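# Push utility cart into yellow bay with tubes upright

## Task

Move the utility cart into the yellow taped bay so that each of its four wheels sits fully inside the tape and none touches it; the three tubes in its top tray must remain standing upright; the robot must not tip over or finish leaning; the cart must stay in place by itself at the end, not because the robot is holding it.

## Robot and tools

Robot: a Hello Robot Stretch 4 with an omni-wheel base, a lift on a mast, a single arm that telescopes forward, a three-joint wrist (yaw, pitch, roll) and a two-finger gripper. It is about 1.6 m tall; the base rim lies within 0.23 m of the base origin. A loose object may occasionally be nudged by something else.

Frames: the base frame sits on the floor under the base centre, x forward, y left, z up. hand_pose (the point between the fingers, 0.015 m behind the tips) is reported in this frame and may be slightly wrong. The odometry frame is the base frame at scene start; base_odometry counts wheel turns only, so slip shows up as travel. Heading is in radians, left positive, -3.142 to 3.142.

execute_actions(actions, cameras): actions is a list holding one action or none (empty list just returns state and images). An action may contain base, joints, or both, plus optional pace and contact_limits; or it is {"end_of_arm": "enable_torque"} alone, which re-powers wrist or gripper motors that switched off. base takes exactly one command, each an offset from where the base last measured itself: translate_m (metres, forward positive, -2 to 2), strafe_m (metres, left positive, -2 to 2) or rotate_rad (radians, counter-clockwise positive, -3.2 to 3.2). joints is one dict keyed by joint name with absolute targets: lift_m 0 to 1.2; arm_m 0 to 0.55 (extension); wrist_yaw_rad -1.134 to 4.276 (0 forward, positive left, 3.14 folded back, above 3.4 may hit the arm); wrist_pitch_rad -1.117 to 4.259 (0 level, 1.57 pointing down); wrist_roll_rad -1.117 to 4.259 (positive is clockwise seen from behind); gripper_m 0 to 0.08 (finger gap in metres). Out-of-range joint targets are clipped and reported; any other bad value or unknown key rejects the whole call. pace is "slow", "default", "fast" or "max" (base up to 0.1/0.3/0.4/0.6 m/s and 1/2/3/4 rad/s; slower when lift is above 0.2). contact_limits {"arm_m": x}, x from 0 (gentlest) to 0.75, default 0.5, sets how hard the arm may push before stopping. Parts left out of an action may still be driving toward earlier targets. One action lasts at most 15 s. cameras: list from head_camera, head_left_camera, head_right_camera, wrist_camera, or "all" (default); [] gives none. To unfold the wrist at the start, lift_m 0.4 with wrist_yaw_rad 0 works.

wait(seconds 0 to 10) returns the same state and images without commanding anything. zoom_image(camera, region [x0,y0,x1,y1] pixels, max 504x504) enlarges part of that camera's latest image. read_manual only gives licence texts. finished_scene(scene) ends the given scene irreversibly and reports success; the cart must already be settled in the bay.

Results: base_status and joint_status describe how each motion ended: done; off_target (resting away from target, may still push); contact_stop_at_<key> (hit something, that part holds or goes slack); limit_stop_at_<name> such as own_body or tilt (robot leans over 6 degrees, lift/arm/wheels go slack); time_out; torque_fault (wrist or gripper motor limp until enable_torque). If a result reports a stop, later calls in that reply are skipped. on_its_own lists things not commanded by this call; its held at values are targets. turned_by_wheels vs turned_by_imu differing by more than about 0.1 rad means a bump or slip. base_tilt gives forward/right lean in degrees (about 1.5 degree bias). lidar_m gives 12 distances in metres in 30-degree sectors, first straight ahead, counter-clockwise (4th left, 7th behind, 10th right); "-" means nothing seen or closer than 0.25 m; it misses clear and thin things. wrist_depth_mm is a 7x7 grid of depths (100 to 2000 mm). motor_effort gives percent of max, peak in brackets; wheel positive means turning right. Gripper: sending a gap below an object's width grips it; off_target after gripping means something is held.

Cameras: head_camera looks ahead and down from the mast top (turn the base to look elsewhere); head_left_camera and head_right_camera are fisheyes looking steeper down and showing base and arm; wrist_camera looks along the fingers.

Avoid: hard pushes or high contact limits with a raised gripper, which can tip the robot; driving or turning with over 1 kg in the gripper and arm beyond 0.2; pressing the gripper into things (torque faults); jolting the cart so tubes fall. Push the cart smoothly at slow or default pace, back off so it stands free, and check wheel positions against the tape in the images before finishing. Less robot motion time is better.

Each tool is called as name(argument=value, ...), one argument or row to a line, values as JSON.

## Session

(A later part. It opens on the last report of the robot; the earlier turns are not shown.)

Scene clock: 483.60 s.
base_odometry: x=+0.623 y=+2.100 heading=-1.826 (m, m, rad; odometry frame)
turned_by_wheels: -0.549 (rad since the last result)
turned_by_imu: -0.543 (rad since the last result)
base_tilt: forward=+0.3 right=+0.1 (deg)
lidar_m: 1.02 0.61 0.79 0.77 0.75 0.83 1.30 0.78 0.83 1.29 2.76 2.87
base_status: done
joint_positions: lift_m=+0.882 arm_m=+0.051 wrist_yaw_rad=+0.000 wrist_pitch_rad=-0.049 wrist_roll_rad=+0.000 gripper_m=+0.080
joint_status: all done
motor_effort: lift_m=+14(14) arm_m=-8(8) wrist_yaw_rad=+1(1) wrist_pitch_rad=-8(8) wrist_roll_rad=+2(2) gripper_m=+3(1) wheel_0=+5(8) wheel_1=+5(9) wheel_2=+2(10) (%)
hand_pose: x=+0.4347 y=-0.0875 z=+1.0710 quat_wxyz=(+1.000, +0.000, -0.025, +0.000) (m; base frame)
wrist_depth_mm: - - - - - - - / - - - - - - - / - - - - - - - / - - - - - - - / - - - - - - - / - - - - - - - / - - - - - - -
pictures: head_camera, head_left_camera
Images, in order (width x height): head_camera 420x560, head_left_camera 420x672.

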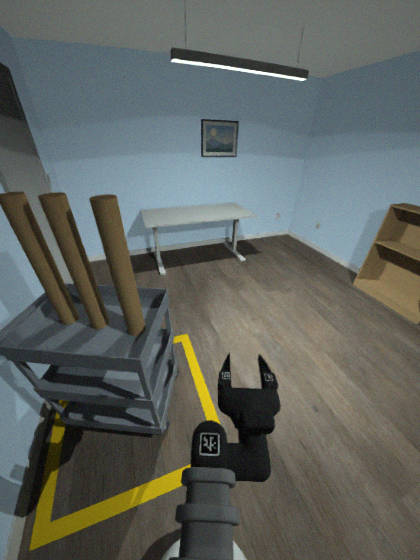

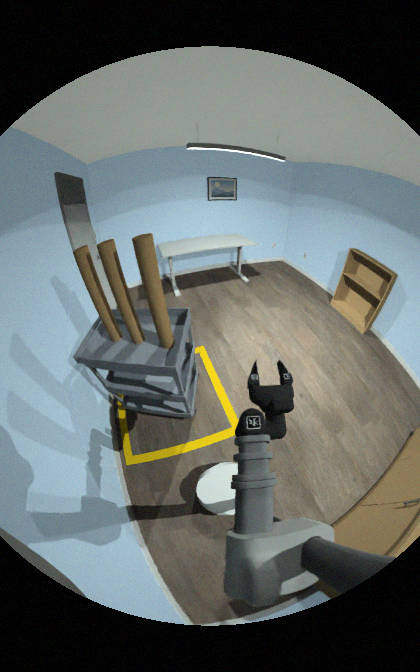

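execute_actions(
  actions=[],
  cameras=["head_left_camera"],
)

Scene clock: 486.93 s.
base_odometry: x=+0.623 y=+2.100 heading=-1.826 (m, m, rad; odometry frame)
turned_by_wheels: +0.000 (rad since the last result)
turned_by_imu: -0.001 (rad since the last result)
base_tilt: forward=+0.4 right=+0.2 (deg)
lidar_m: 1.01 0.60 0.80 0.77 0.75 0.86 1.30 0.79 0.79 1.31 2.73 2.91
base_status: done
joint_positions: lift_m=+0.882 arm_m=+0.051 wrist_yaw_rad=+0.000 wrist_pitch_rad=-0.049 wrist_roll_rad=+0.000 gripper_m=+0.080
joint_status: all done
motor_effort: lift_m=+14(14) arm_m=-8(8) wrist_yaw_rad=+1(1) wrist_pitch_rad=-8(8) wrist_roll_rad=+2(2) gripper_m=+3(1) wheel_0=+4(8) wheel_1=+5(9) wheel_2=+2(10) (%)
hand_pose: x=+0.4347 y=-0.0875 z=+1.0710 quat_wxyz=(+1.000, +0.000, -0.025, +0.000) (m; base frame)
wrist_depth_mm: - - - - - - - / - - - - - - - / - - - - - - - / - - - - - - - / - - - - - - - / - - - - - - - / - - - - - - -
pictures: head_left_camera
Images, in order (width x height): head_left_camera 420x672.

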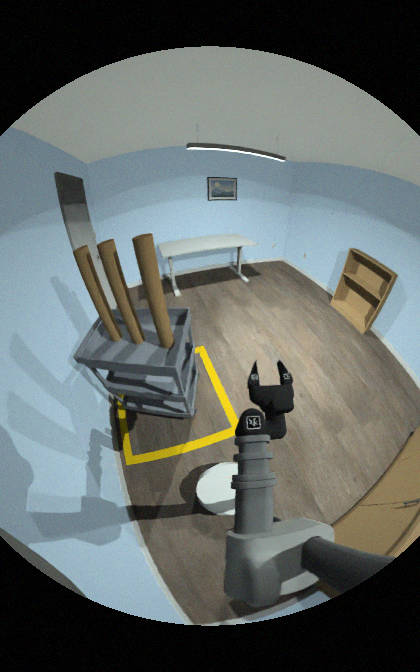

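All three tubes are standing in the top tray and the robot is clear of the cart. Two wheels are visibly inside the tape. The other two are hidden under the shelf, but the cart's measured position puts them inside as well. Ending the scene.

finished_scene(
  scene=2,
)

The scene is finished: the task was done.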